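# Straighten a leaning stack of magnet blocks

## Task

Straighten the leaning pile of magnetic blocks so that every block sits squarely aligned over the one beneath it, then release the stack.

## Robot and tools

Robot: two arms, left_arm and right_arm, mounted facing a table, each with a parallel two-finger gripper. The arm names are labels only. In the shared scene frame the origin is on the table surface midway between the arms, +z is up, +x points out over the table, and left_arm sits on the +y side.

Joint order. Every row, and every per-joint list in a result, gives each arm's joints as: shoulder, elbow, waist, wrist pitch, wrist yaw, wrist roll. Use this order only, whatever order other text names them in.

Stated joint ranges in rad, the same for both arms: waist -2.880 to 2.880, shoulder 0.000 to 3.142, elbow 0.000 to 3.019, wrist pitch -1.693 to 1.571, wrist yaw -1.571 to 1.571, wrist roll -2.094 to 2.094. The true limit may be up to 0.019 rad either way from these.

The row. A row has 14 numbers, each in [-1, 1], and always covers both arms even if one stays still. First come left_arm's 6 joint values then its opening, then right_arm's 6 joint values then its opening. Joint values are scaled relative offsets, not poses: 1.0 means 1.264 rad for the waist, 1.32 shoulder, 1.276 elbow, 1.83 wrist pitch, 1.686 wrist yaw, 2.022 wrist roll. The opening is absolute: +1 fully open, -1 closed, and in between the fingers go to where grip_measured would read that number.

execute_actions(actions): a list of up to 15 actions. Each action is a table of up to 15 rows; each row lasts one control step of 1/30 s, and if there are fewer than 15 rows the last one is repeated for the remaining steps. Joint values in every row are offsets from the joint angles at the start of that action, not from the previous row. For the first action of a call the reference is the last angles reported in this scene. An empty list just returns the current state and images. If an action would push a joint more than 0.019 rad outward beyond its range it is refused for both arms; if the first action fails this or any action is malformed, the whole call is refused and nothing moves. A joint asked beyond its true end stops there, and the result may say "joint sent to its limit" (absence of that line does not prove there is room left).

move(target, speed, blocking): target is one 14-number row. Its joint values are offsets from the "Joint positions" in the most recent result that showed them, not from where the arm is when the move begins. All joints follow paths that finish together, so the gripper traces a curve; paths last between 0.5 and 10 s and get cut off at 10 s. speed (0.01 to 2 rad/s, default 0.5) caps the path speed of the joint with the longest way to go. Finger openings are applied at the start. Moves do not avoid obstacles or the other arm. The result adds a "move:" line: the ending (done, off_target, moving, held, fault), limits=held or limits=none, and each arm's joint farthest from its goal. With blocking=false you get a result after 0.5 s while motion continues; check with wait(0), and call wait or stop before any new move or execute_actions.

wait(seconds): 0 to 10 s, arms hold their last command; a running move keeps going and the wait ends early when it finishes. stop(): brakes a running move (needs some room; the fingers keep moving). zoom_image(camera, region): enlarges part of a camera's latest image; region is [x0, y0, x1, y1] in pixels from the top-left, at most 504 by 504. Cameras, all 504x504: cam_head_left, cam_head_right, cam_high, cam_low, cam_left_wrist, cam_right_wrist. finished_scene(scene): ends the scene by number, irreversibly, after the robot holds the last command; call it only once the stack is straight and both grippers are open and clear.

Results. The state line gives each gripper's end_effector_position (m) and end_effector_quat_wxyz in the scene frame; printed positions can be off, more so when reaching far. That point lies between the finger pads about 1 cm behind the tips; fingers point along gripper +z and close along its y axis. Joint positions and Joint velocities list each arm's six joints (rad, rad/s) plus the pad gap (m; 0.094 fully open). Joint targets are what the joints are currently being driven to. grip_measured is the opening on the command scale, possibly off by about 1 mm per gripper. "joint command not followed" means a clearance check altered some joint targets. FAULT, MOTOR HOT and OVER-TEMPERATURE FAULT lines report stops and heating.

Motion limits. Each step the joint target stays within a lead of the measured angle (waist 0.264, shoulder 0.32, elbow 0.276, wrist pitch 0.33, wrist yaw 0.186, wrist roll 0.522 rad), and targets are scaled back if they would move the gripper over 70 mm from where it is, so big offsets need several actions. An unfinished motion may not complete during a wait; command the rest. Arms sag under zero offsets: to hold a posture, first send offsets back to the desired angles, then zeros, correcting further if a joint still falls short.

Gripping: to hold a block, command an opening about 0.03 below grip_measured (less for a lighter hold). Holding loads heats motors; at 100 °C that arm goes limp.

Avoid: knocking or placing anything off the table, dropping or slamming blocks, fast contacts or targets set far beyond a contact (both press harder), and any hard collision or pressing between the two arms. Brief outside tugs on held or loose objects may occur. The simulation keeps running between calls with the last command held.

Each tool is called after "Request:" as name(argument=value, ...) on one line, values as JSON.

## Session

Request:
execute_actions(actions=[])

Scene clock: 0.00 s.
left_arm: end_effector_position=(+0.1067, +0.6421, +0.2012) grip_measured=+1.000 end_effector_quat_wxyz=(+0.046, +0.982, -0.130, -0.132) | right_arm: end_effector_position=(+0.4444, -0.3113, +0.1361) grip_measured=+1.000 end_effector_quat_wxyz=(+0.017, +0.021, +1.000, -0.006)
Joint names: [shoulder, elbow, waist, wrist pitch, wrist yaw, wrist roll]
Joint positions: left_arm=[ 1.448  1.25   1.292 -1.514 -0.244 -1.639  0.094] | right_arm=[ 1.543  1.198 -0.197 -1.191  0.013  0.024  0.094]
Joint velocities: left_arm=[-0.005  0.002 -0.015 -0.017  0.007 -0.007  0.   ] | right_arm=[-0.005 -0.007 -0.015  0.007  0.022  0.007  0.   ]
Motor temperatures (°C, as the motors report them): left_arm=[31 27 28 27 30 27] | right_arm=[31 28 28 29 30 28]
Joint targets: left_arm=[1.444 1.275 1.292 -1.514 -0.244 -1.639] | right_arm=[1.539 1.227 -0.197 -1.190 0.013 0.024]

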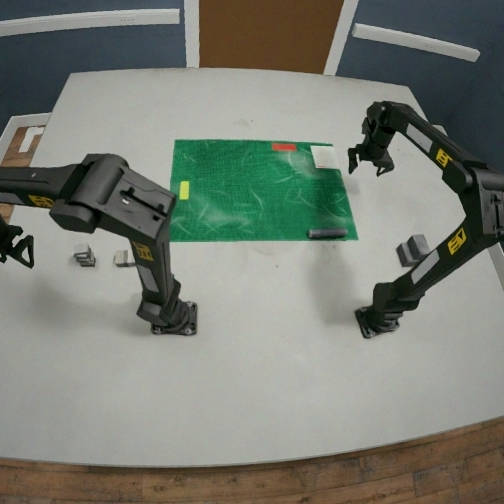

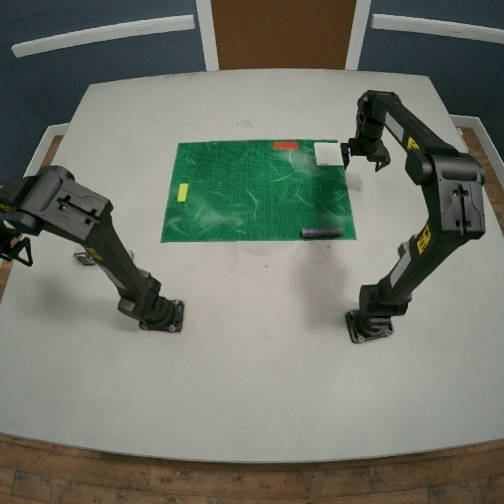

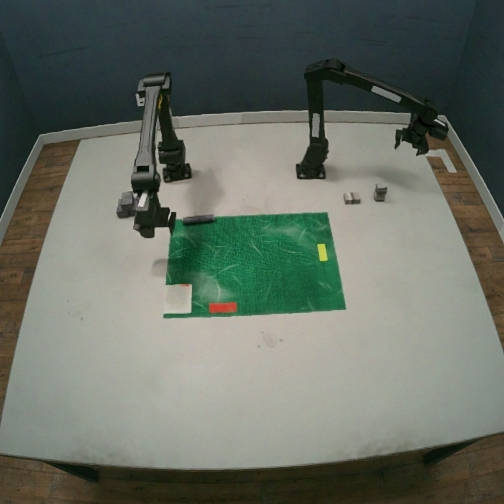

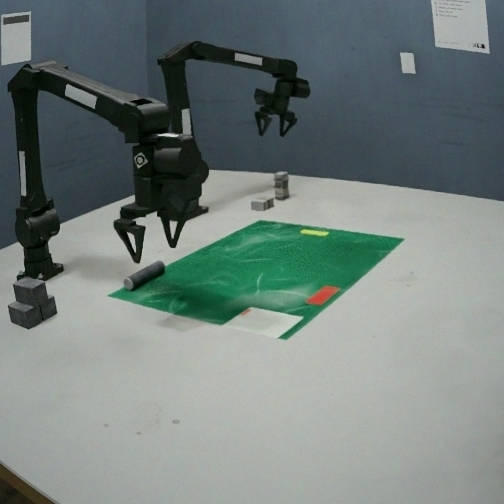

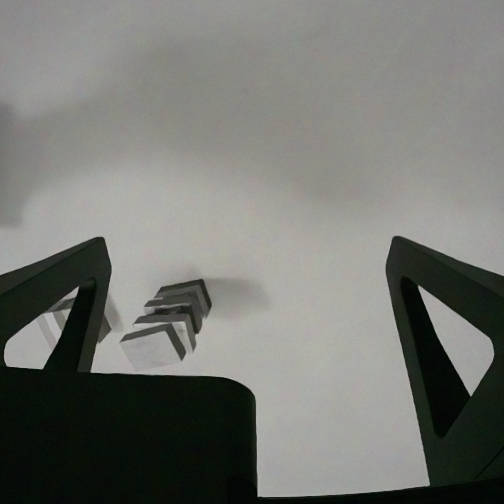

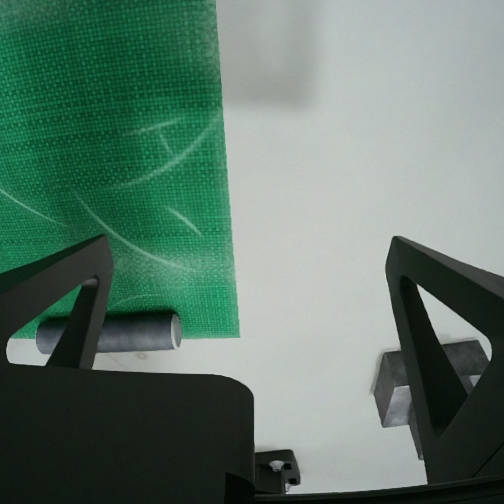

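Request:
zoom_image(camera="cam_low", region=[240, 160, 310, 220])

Request:
zoom_image(camera="cam_high", region=[335, 170, 405, 215])

Request:
zoom_image(camera="cam_head_left", region=[60, 230, 140, 280])

Request:
zoom_image(camera="cam_left_wrist", region=[30, 250, 250, 390])

Region (240, 160, 310, 220) of cam_low's 504x504 image, scaled by 7.200, with more detail than that image has; it fills the top 432 rows of this view, and the rest is white.

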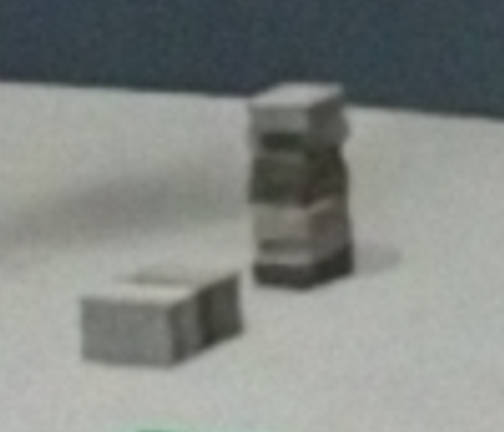

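Region (335, 170, 405, 215) of cam_high's 504x504 image, scaled by 7.200, with more detail than that image has; it fills the top 324 rows of this view, and the rest is white.

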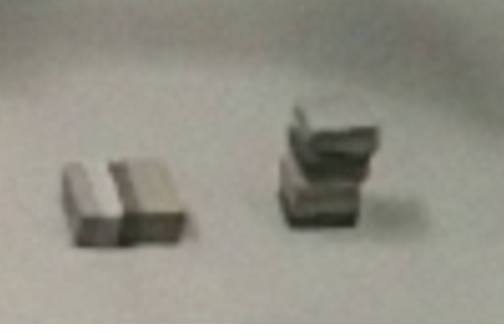

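Region (60, 230, 140, 280) of cam_head_left's 504x504 image, scaled by 6.300, with more detail than that image has; it fills the top 315 rows of this view, and the rest is white.

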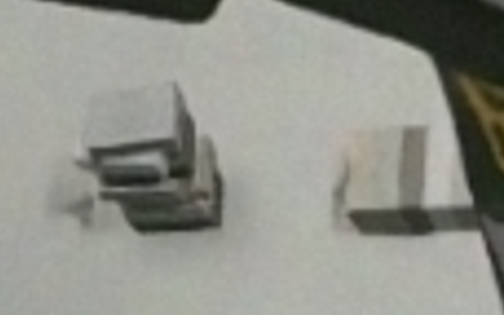

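Region (30, 250, 250, 390) of cam_left_wrist's 504x504 image, scaled by 2.291, with more detail than that image has; it fills the top 321 rows of this view, and the rest is white.

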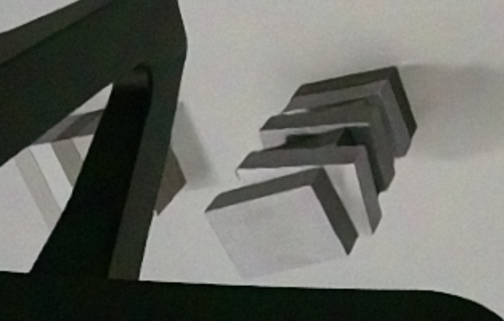

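Request:
move(target=[0,0.02,-0.25,0.11,0.1447,0.2,1,0,0.023,0,0,0,0,1], speed=0.8)

Scene clock: 6.07 s.
left_arm: end_effector_position=(+0.2821, +0.6080, +0.1939) grip_measured=+1.000 end_effector_quat_wxyz=(-0.021, +0.887, -0.462, +0.003) | right_arm: end_effector_position=(+0.4444, -0.3113, +0.1361) grip_measured=+1.000 end_effector_quat_wxyz=(+0.017, +0.021, +1.000, -0.006)
Joint names: [shoulder, elbow, waist, wrist pitch, wrist yaw, wrist roll]
Joint positions: left_arm=[ 1.448  1.25   0.968 -1.331 -0.001 -1.249  0.094] | right_arm=[ 1.543  1.198 -0.197 -1.191  0.013  0.024  0.094]
Joint velocities: left_arm=[-0.015  0.007 -0.015 -0.002  0.007  0.051  0.   ] | right_arm=[-0.005 -0.007  0.005 -0.022 -0.022  0.022  0.   ]
Motor temperatures (°C, as the motors report them): left_arm=[31 29 28 27 30 27] | right_arm=[32 30 28 29 30 28]
Joint targets: left_arm=[1.448 1.275 0.976 -1.313 0.000 -1.234] | right_arm=[1.543 1.228 -0.197 -1.191 0.013 0.024]
move: off_target (left_arm, right_arm); limits=none; left_arm: farthest joint: the elbow, 0.026 radians from its target (0.026 radians at the start); right_arm: farthest joint: the elbow, 0.029 radians from its target (0.029 radians at the start)

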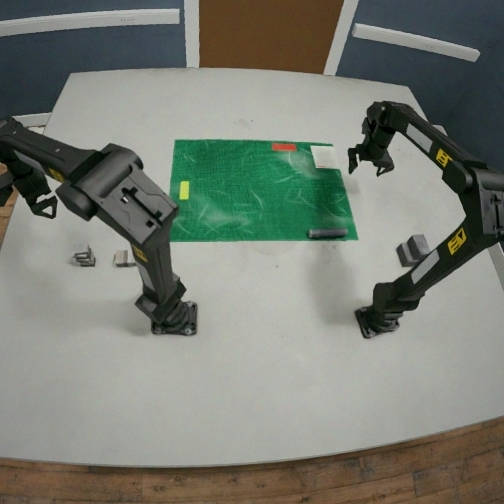

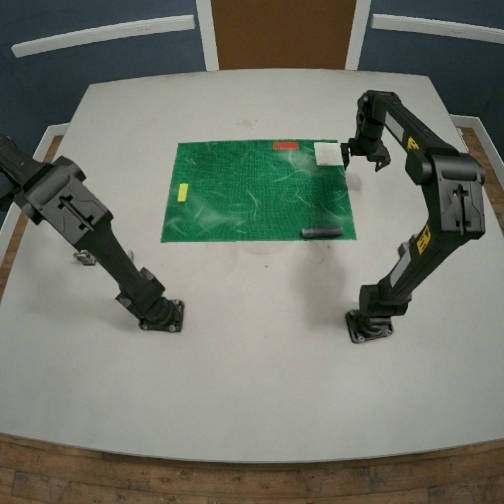

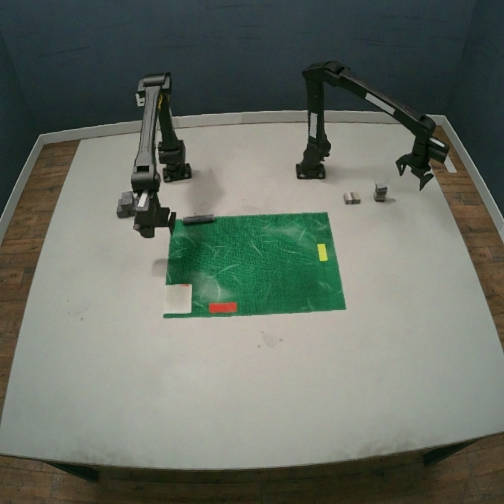

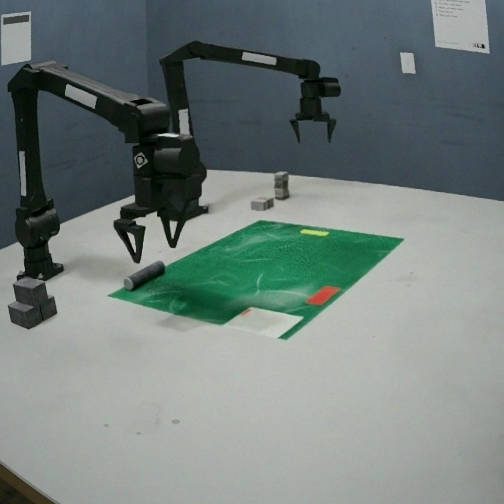

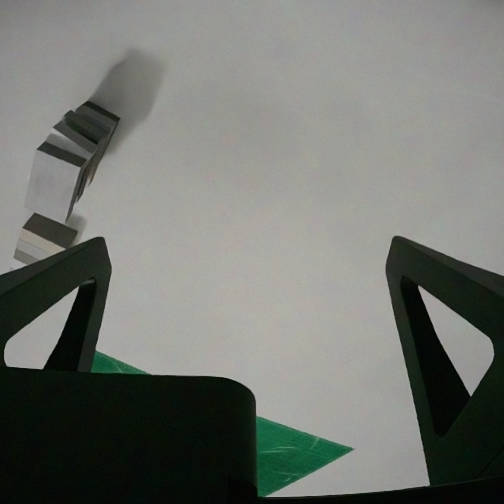

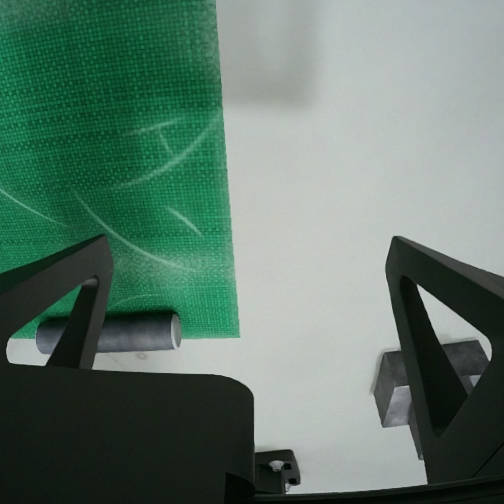

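Request:
move(target=[0,0.02,0.15,0,0,0.375,1,0,0.023,0,0,0,0,1], speed=1)

Request:
move(target=[-0.12,-0.16,0,0.03,0,0,1,0,0.023,0,0,0,0,1])

Scene clock: 12.27 s.
left_arm: end_effector_position=(+0.2134, +0.6496, +0.1939) grip_measured=+1.000 end_effector_quat_wxyz=(-0.020, +0.726, -0.687, -0.007) | right_arm: end_effector_position=(+0.4435, -0.3113, +0.1353) grip_measured=+1.000 end_effector_quat_wxyz=(+0.016, +0.021, +1.000, -0.006)
Joint names: [shoulder, elbow, waist, wrist pitch, wrist yaw, wrist roll]
Joint positions: left_arm=[ 1.448  1.25   1.156 -1.331 -0.001 -0.505  0.094] | right_arm=[ 1.543  1.196 -0.197 -1.191  0.013  0.024  0.094]
Joint velocities: left_arm=[ 0.005  0.002 -0.005  0.017  0.095 -0.022  0.   ] | right_arm=[-0.015 -0.007  0.005 -0.007  0.095 -0.007  0.   ]
Motor temperatures (°C, as the motors report them): left_arm=[31 30 28 27 30 27] | right_arm=[32 31 28 29 30 28]
Joint targets: left_arm=[1.448 1.275 1.158 -1.331 -0.001 -0.491] | right_arm=[1.543 1.228 -0.197 -1.191 0.013 0.024]
move: off_target (left_arm, right_arm); limits=none; left_arm: farthest joint: the elbow, 0.026 radians from its target (0.026 radians at the start); right_arm: farthest joint: the elbow, 0.031 radians from its target (0.029 radians at the start)

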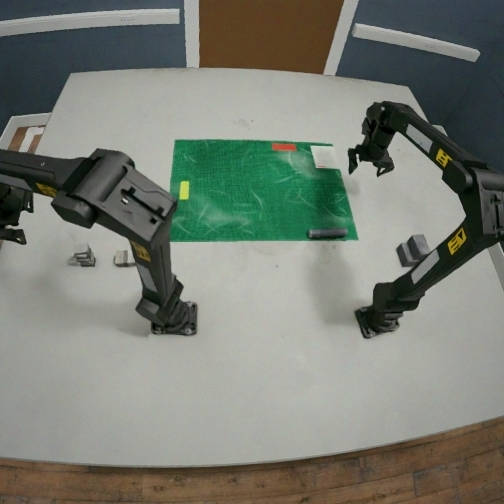

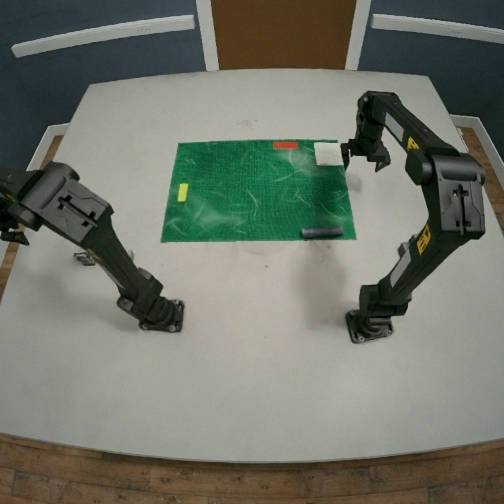

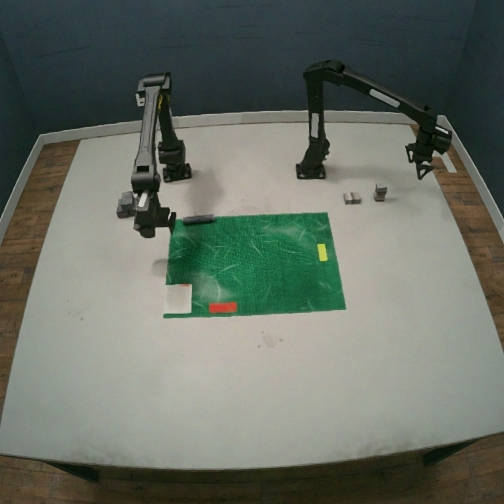

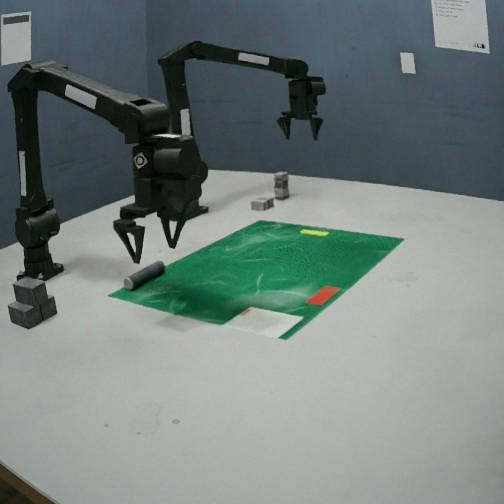

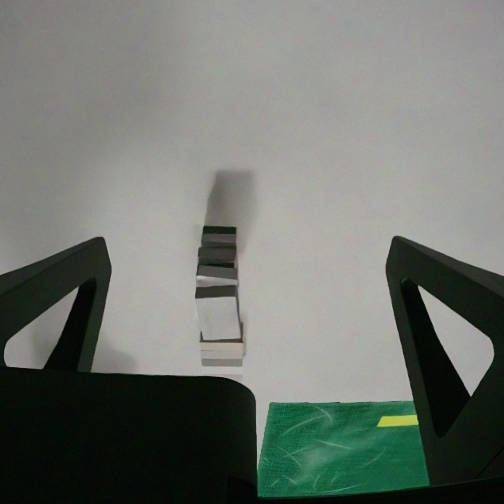

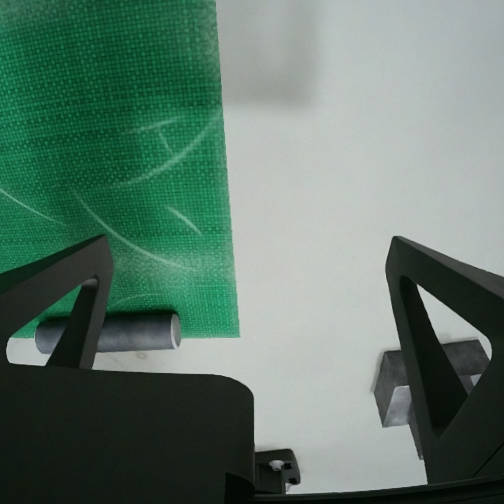

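Scene clock: 13.20 s.
left_arm: end_effector_position=(+0.1840, +0.5887, +0.1728) grip_measured=+1.000 end_effector_quat_wxyz=(-0.012, +0.726, -0.687, -0.004) | right_arm: end_effector_position=(+0.4435, -0.3113, +0.1353) grip_measured=+1.000 end_effector_quat_wxyz=(+0.016, +0.021, +1.000, -0.006)
Joint names: [shoulder, elbow, waist, wrist pitch, wrist yaw, wrist roll]
Joint positions: left_arm=[ 1.294  1.043  1.156 -1.295 -0.001 -0.505  0.094] | right_arm=[ 1.543  1.196 -0.197 -1.191  0.013  0.024  0.094]
Joint velocities: left_arm=[ 0.005  0.002  0.005 -0.002 -0.081 -0.081  0.   ] | right_arm=[-0.015 -0.022 -0.005 -0.002  0.037  0.022  0.   ]
Motor temperatures (°C, as the motors report them): left_arm=[31 30 28 27 30 27] | right_arm=[32 32 28 29 30 28]
Joint targets: left_arm=[1.289 1.046 1.156 -1.276 -0.001 -0.505] | right_arm=[1.543 1.225 -0.197 -1.191 0.013 0.024]
move: off_target (right_arm); limits=none; left_arm: farthest joint: the wrist pitch, 0.019 radians from its target (0.055 radians at the start); right_arm: farthest joint: the elbow, 0.029 radians from its target (0.029 radians at the start)

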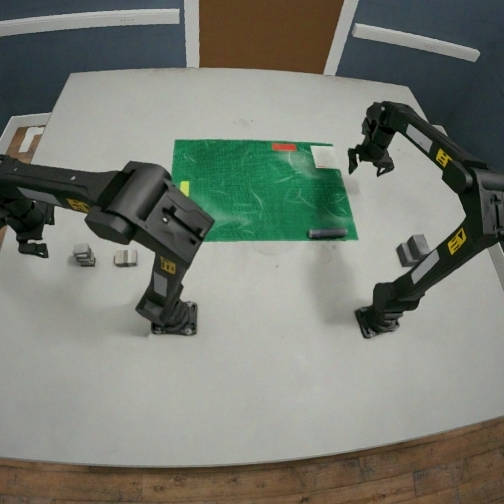

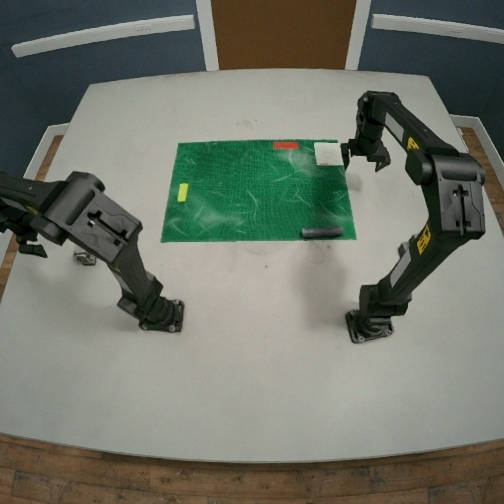

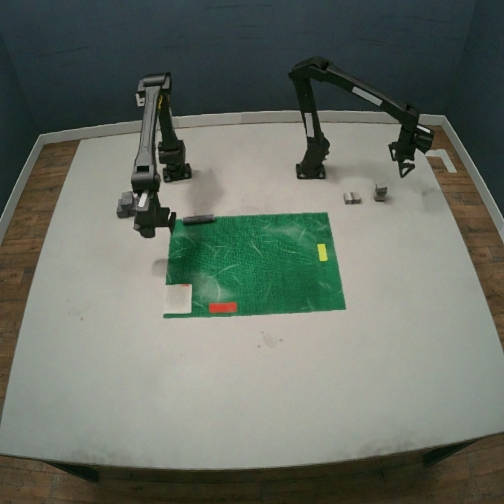

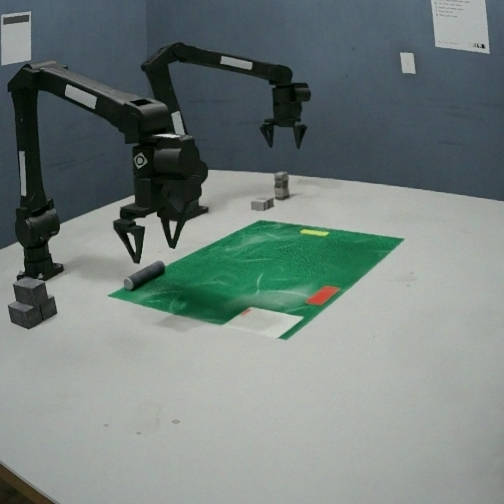

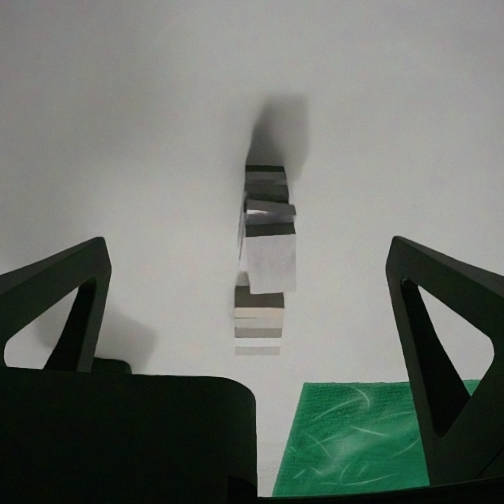

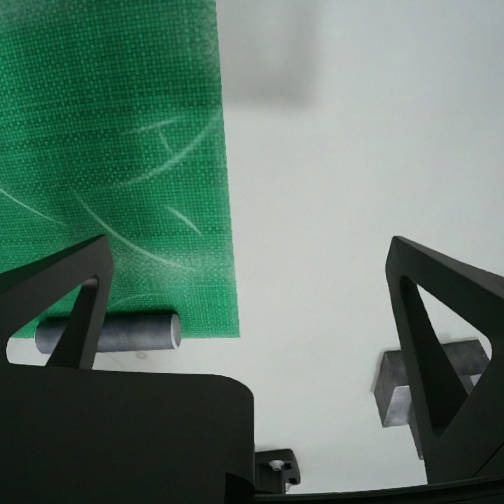

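Request:
move(target=[-0.047,-0.133,-0.072,0.056,0,-0.048,1,0,0.023,0,0,0,0,1], speed=0.3)

Scene clock: 16.70 s.
left_arm: end_effector_position=(+0.1892, +0.5371, +0.1248) grip_measured=+1.000 end_effector_quat_wxyz=(+0.008, +0.725, -0.689, +0.001) | right_arm: end_effector_position=(+0.4435, -0.3113, +0.1353) grip_measured=+1.000 end_effector_quat_wxyz=(+0.016, +0.021, +1.000, -0.006)
Joint names: [shoulder, elbow, waist, wrist pitch, wrist yaw, wrist roll]
Joint positions: left_arm=[ 1.246  0.87   1.07  -1.21  -0.001 -0.588  0.094] | right_arm=[ 1.543  1.196 -0.197 -1.191  0.013  0.024  0.094]
Joint velocities: left_arm=[ 0.005  0.017  0.005  0.027 -0.066 -0.037  0.   ] | right_arm=[ 0.005 -0.007 -0.015 -0.012  0.007  0.022  0.   ]
Motor temperatures (°C, as the motors report them): left_arm=[31 30 28 27 30 27] | right_arm=[32 32 28 29 30 28]
Joint targets: left_arm=[1.232 0.873 1.065 -1.192 -0.001 -0.602] | right_arm=[1.543 1.225 -0.197 -1.191 0.013 0.024]
move: off_target (right_arm); limits=none; left_arm: farthest joint: the wrist pitch, 0.017 radians from its target (0.102 radians at the start); right_arm: farthest joint: the elbow, 0.029 radians from its target (0.029 radians at the start)

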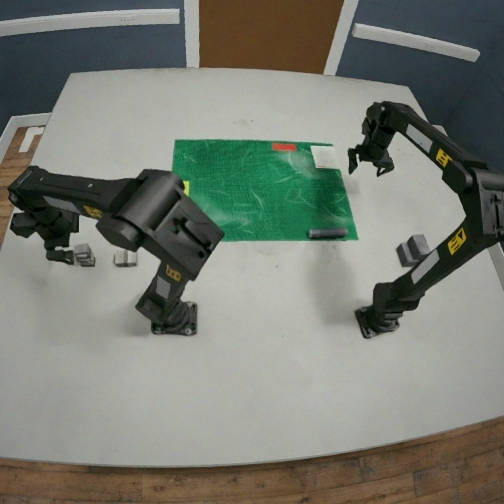

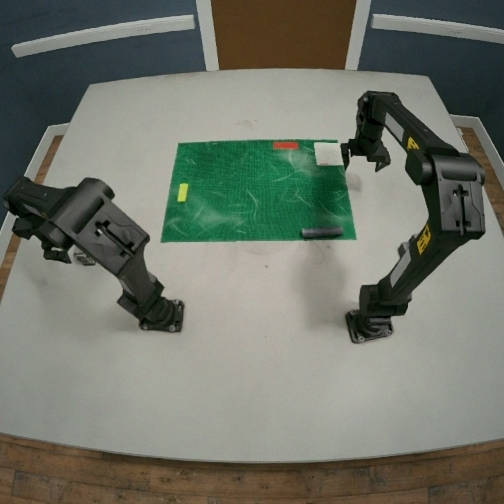

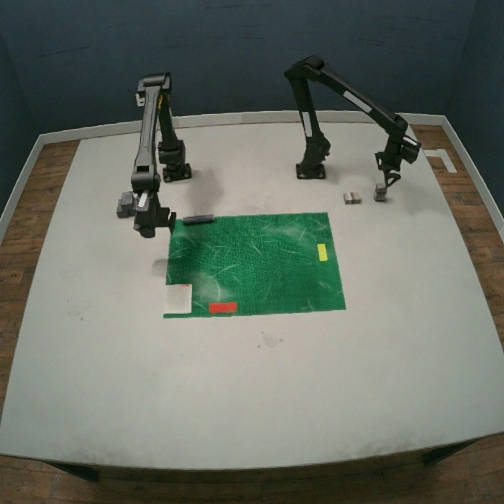

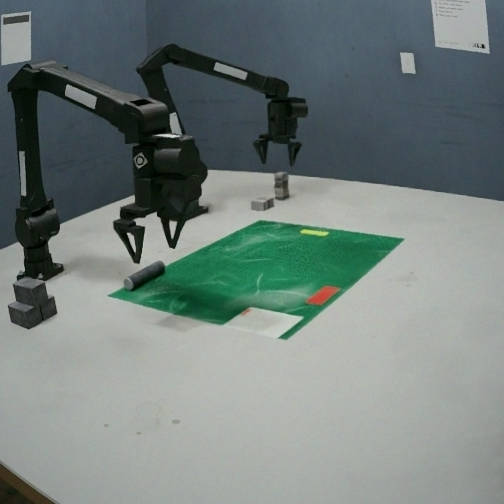

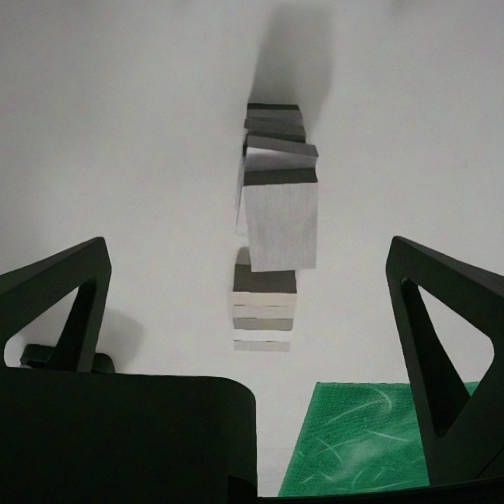

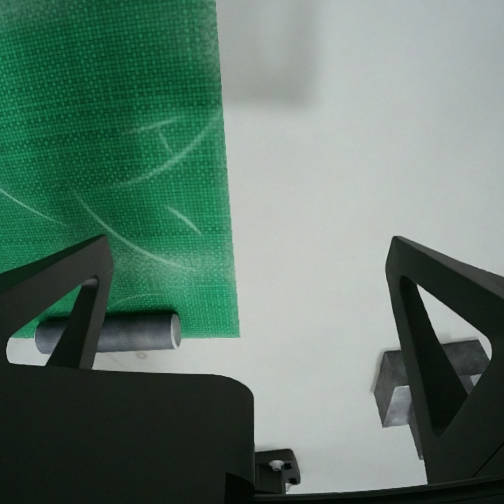

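Request:
move(target=[0,0.003,-0.037,0.015,0,-0.028,1,0,0.023,0,0,0,0,1], speed=0.3)

Request:
move(target=[0.097,-0.058,0,0.128,0,0,1,0,0.023,0,0,0,0,1], speed=0.25)

Scene clock: 20.17 s.
left_arm: end_effector_position=(+0.2015, +0.5322, +0.1248) grip_measured=+1.000 end_effector_quat_wxyz=(+0.003, +0.726, -0.688, +0.000) | right_arm: end_effector_position=(+0.4435, -0.3113, +0.1353) grip_measured=+1.000 end_effector_quat_wxyz=(+0.016, +0.021, +1.000, -0.006)
Joint names: [shoulder, elbow, waist, wrist pitch, wrist yaw, wrist roll]
Joint positions: left_arm=[ 1.246  0.87   1.029 -1.2   -0.001 -0.63   0.094] | right_arm=[ 1.543  1.196 -0.197 -1.191  0.013  0.024  0.094]
Joint velocities: left_arm=[-0.005 -0.022 -0.005 -0.007 -0.037 -0.037  0.   ] | right_arm=[ 0.005 -0.012 -0.015  0.007  0.007  0.037  0.   ]
Motor temperatures (°C, as the motors report them): left_arm=[31 30 28 27 30 27] | right_arm=[32 33 28 29 30 28]
Joint targets: left_arm=[1.246 0.874 1.024 -1.182 -0.001 -0.645] | right_arm=[1.543 1.225 -0.197 -1.191 0.013 0.024]
move: off_target (right_arm); limits=none; left_arm: farthest joint: the wrist pitch, 0.018 radians from its target (0.027 radians at the start); right_arm: farthest joint: the elbow, 0.029 radians from its target (0.029 radians at the start)

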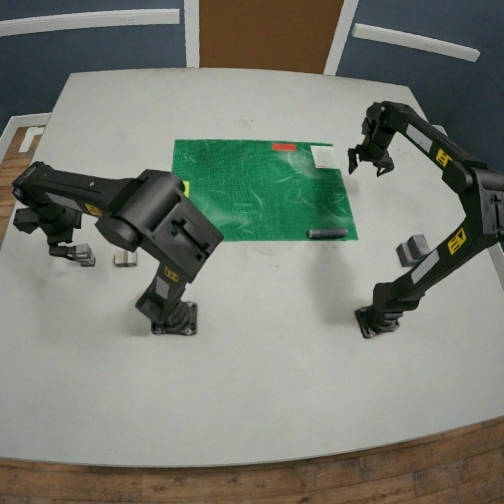

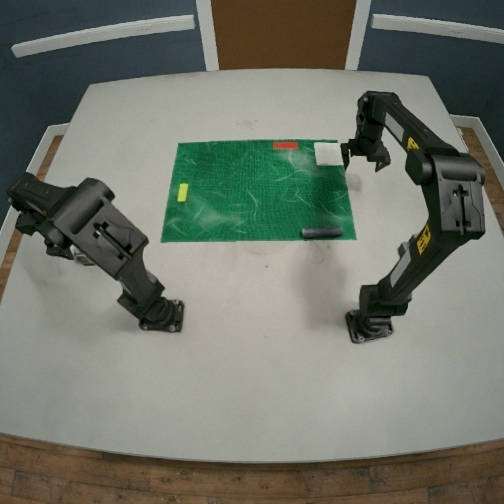

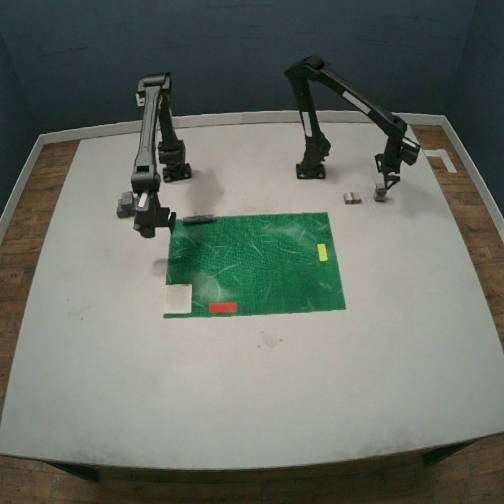

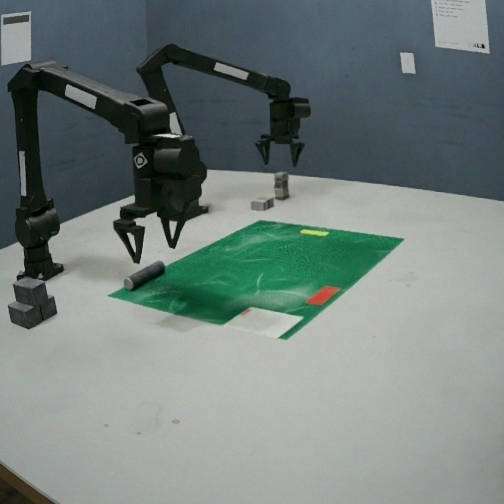

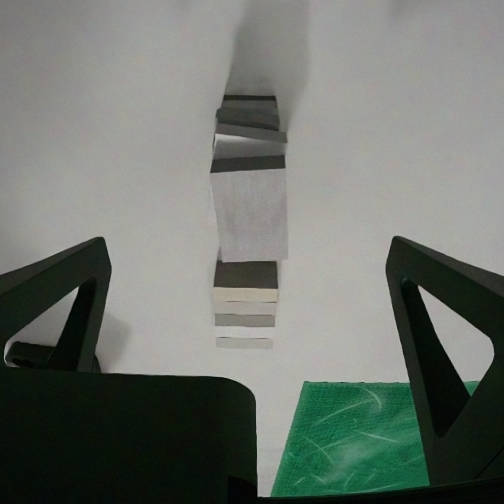

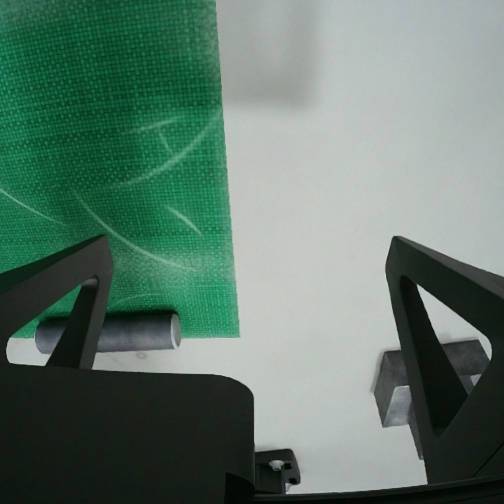

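Scene clock: 21.50 s.
left_arm: end_effector_position=(+0.2106, +0.5463, +0.0619) grip_measured=+1.000 end_effector_quat_wxyz=(-0.006, +0.726, -0.688, -0.001) | right_arm: end_effector_position=(+0.4435, -0.3113, +0.1353) grip_measured=+1.000 end_effector_quat_wxyz=(+0.016, +0.021, +1.000, -0.006)
Joint names: [shoulder, elbow, waist, wrist pitch, wrist yaw, wrist roll]
Joint positions: left_arm=[ 1.368  0.794  1.029 -0.984 -0.001 -0.63   0.094] | right_arm=[ 1.543  1.196 -0.197 -1.191  0.013  0.024  0.094]
Joint velocities: left_arm=[-0.015  0.007 -0.015  0.017 -0.051 -0.007  0.   ] | right_arm=[-0.015  0.012 -0.024  0.007  0.022  0.007  0.   ]
Motor temperatures (°C, as the motors report them): left_arm=[31 30 28 27 30 27] | right_arm=[32 33 28 29 30 28]
Joint targets: left_arm=[1.374 0.796 1.029 -0.966 -0.001 -0.630] | right_arm=[1.543 1.225 -0.197 -1.191 0.013 0.024]
move: off_target (right_arm); limits=none; left_arm: farthest joint: the wrist pitch, 0.019 radians from its target (0.235 radians at the start); right_arm: farthest joint: the elbow, 0.029 radians from its target (0.029 radians at the start)

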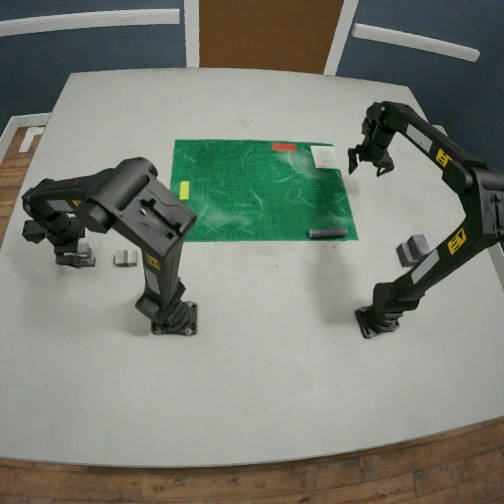

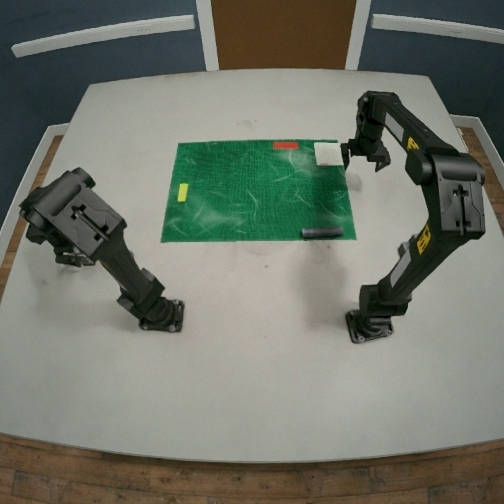

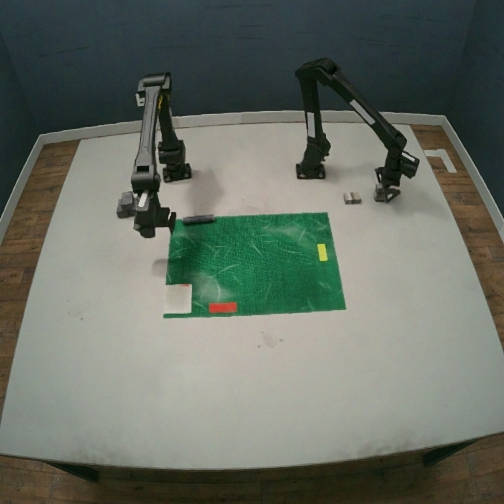

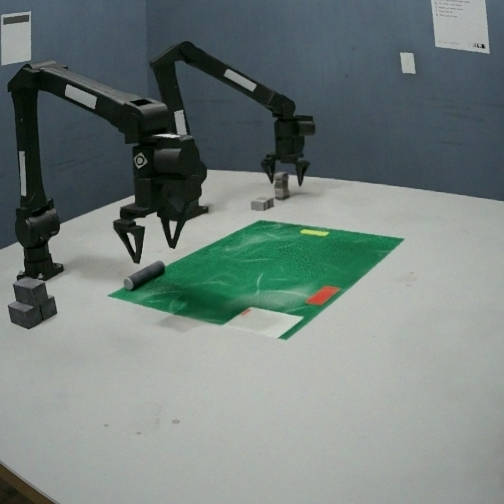

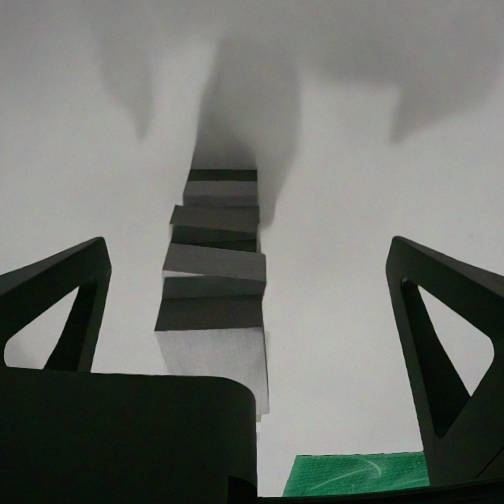

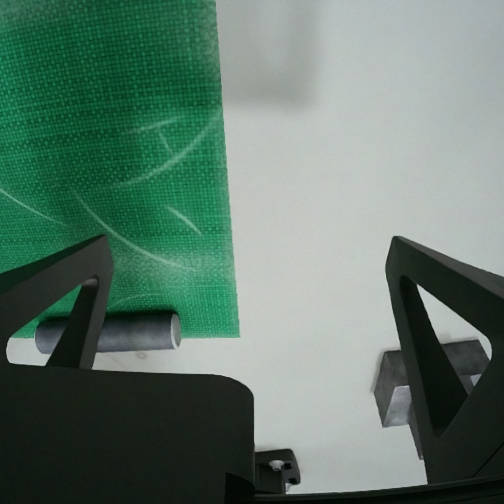

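Request:
move(target=[-0.049,-0.077,-0.025,0.027,0,-0.013,1,0,0.023,0,0,0,0,1], speed=0.15)

Scene clock: 24.43 s.
left_arm: end_effector_position=(+0.1977, +0.5136, +0.0453) grip_measured=+1.000 end_effector_quat_wxyz=(+0.003, +0.722, -0.692, +0.000) | right_arm: end_effector_position=(+0.4435, -0.3113, +0.1353) grip_measured=+1.000 end_effector_quat_wxyz=(+0.016, +0.021, +1.000, -0.006)
Joint names: [shoulder, elbow, waist, wrist pitch, wrist yaw, wrist roll]
Joint positions: left_arm=[ 1.318  0.695  1.006 -0.953 -0.001 -0.642  0.094] | right_arm=[ 1.543  1.196 -0.197 -1.191  0.013  0.024  0.094]
Joint velocities: left_arm=[-0.015  0.002  0.005  0.002 -0.007  0.007  0.   ] | right_arm=[-0.005 -0.007 -0.015 -0.002  0.022  0.007  0.   ]
Motor temperatures (°C, as the motors report them): left_arm=[31 30 28 27 30 27] | right_arm=[33 33 28 29 30 28]
Joint targets: left_arm=[1.303 0.696 0.998 -0.935 -0.001 -0.656] | right_arm=[1.543 1.225 -0.197 -1.191 0.013 0.024]
move: off_target (right_arm); limits=none; left_arm: farthest joint: the wrist pitch, 0.019 radians from its target (0.050 radians at the start); right_arm: farthest joint: the elbow, 0.029 radians from its target (0.029 radians at the start)

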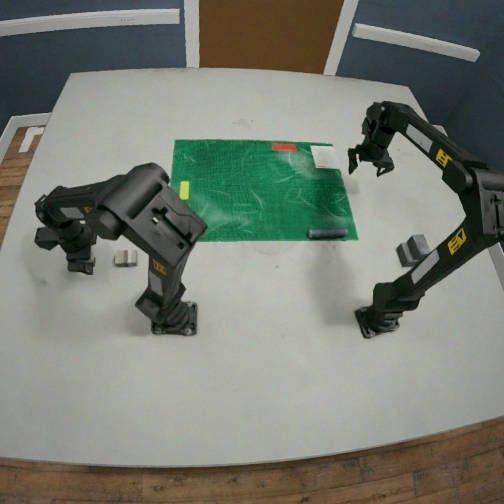

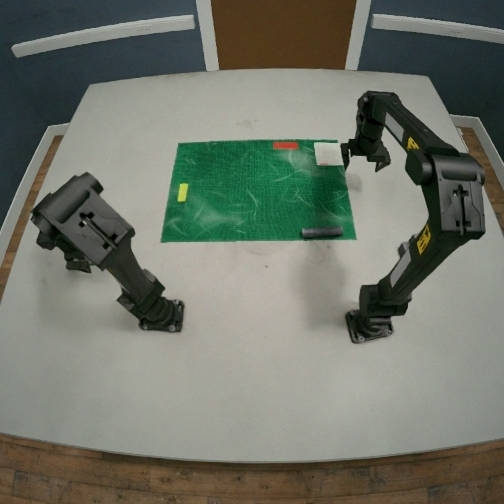

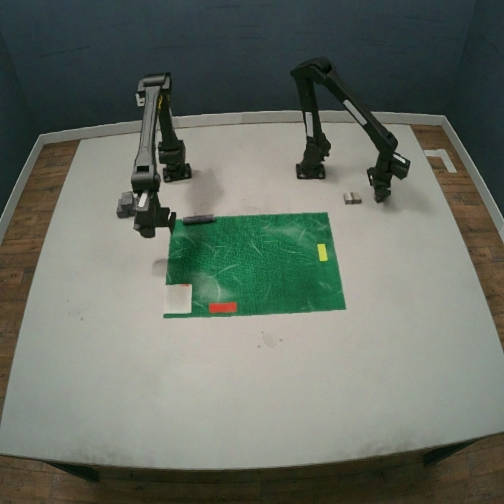

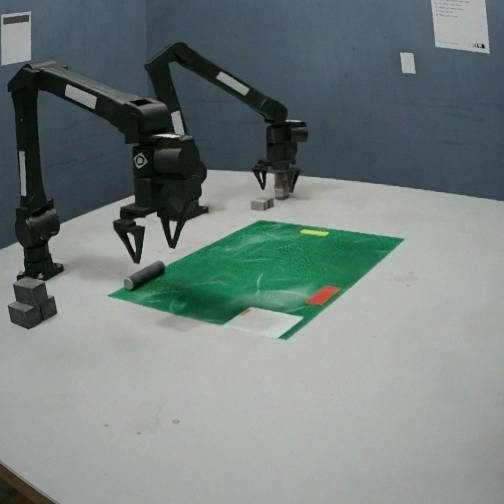

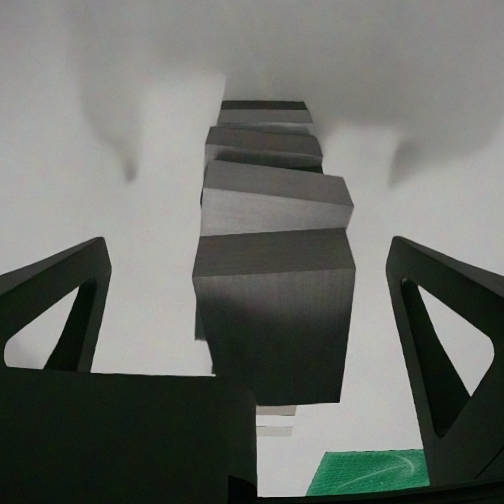

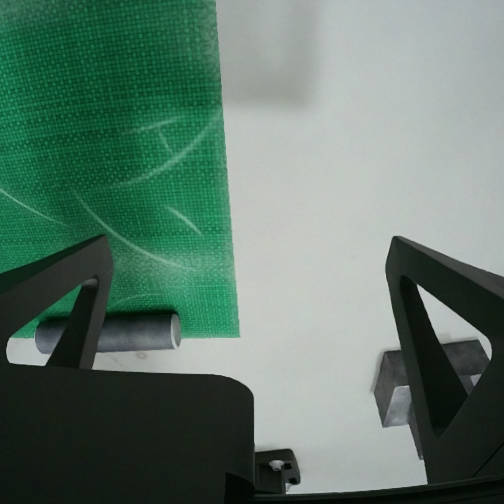

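Request:
zoom_image(camera="cam_low", region=[235, 135, 325, 215])

Request:
zoom_image(camera="cam_high", region=[340, 150, 420, 215])

Region (235, 135, 325, 215) of cam_low's 504x504 image, scaled by 5.600, with more detail than that image has.

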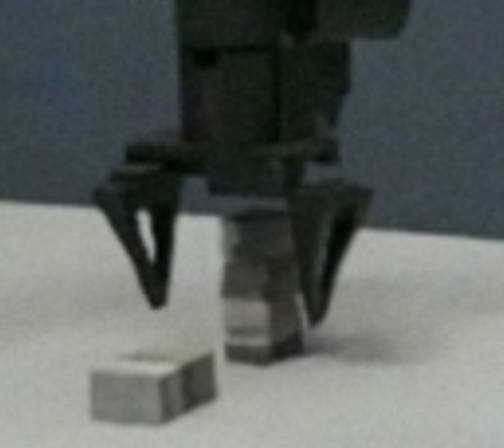

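Region (340, 150, 420, 215) of cam_high's 504x504 image, scaled by 6.300, with more detail than that image has; it fills the top 410 rows of this view, and the rest is white.

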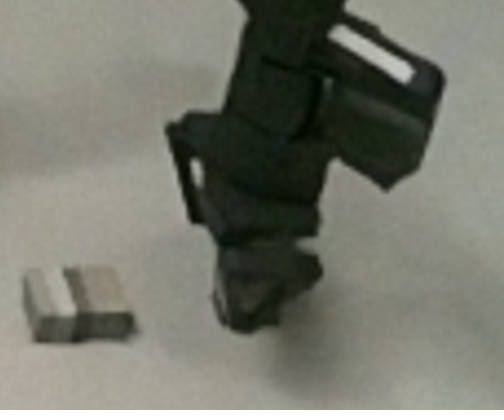

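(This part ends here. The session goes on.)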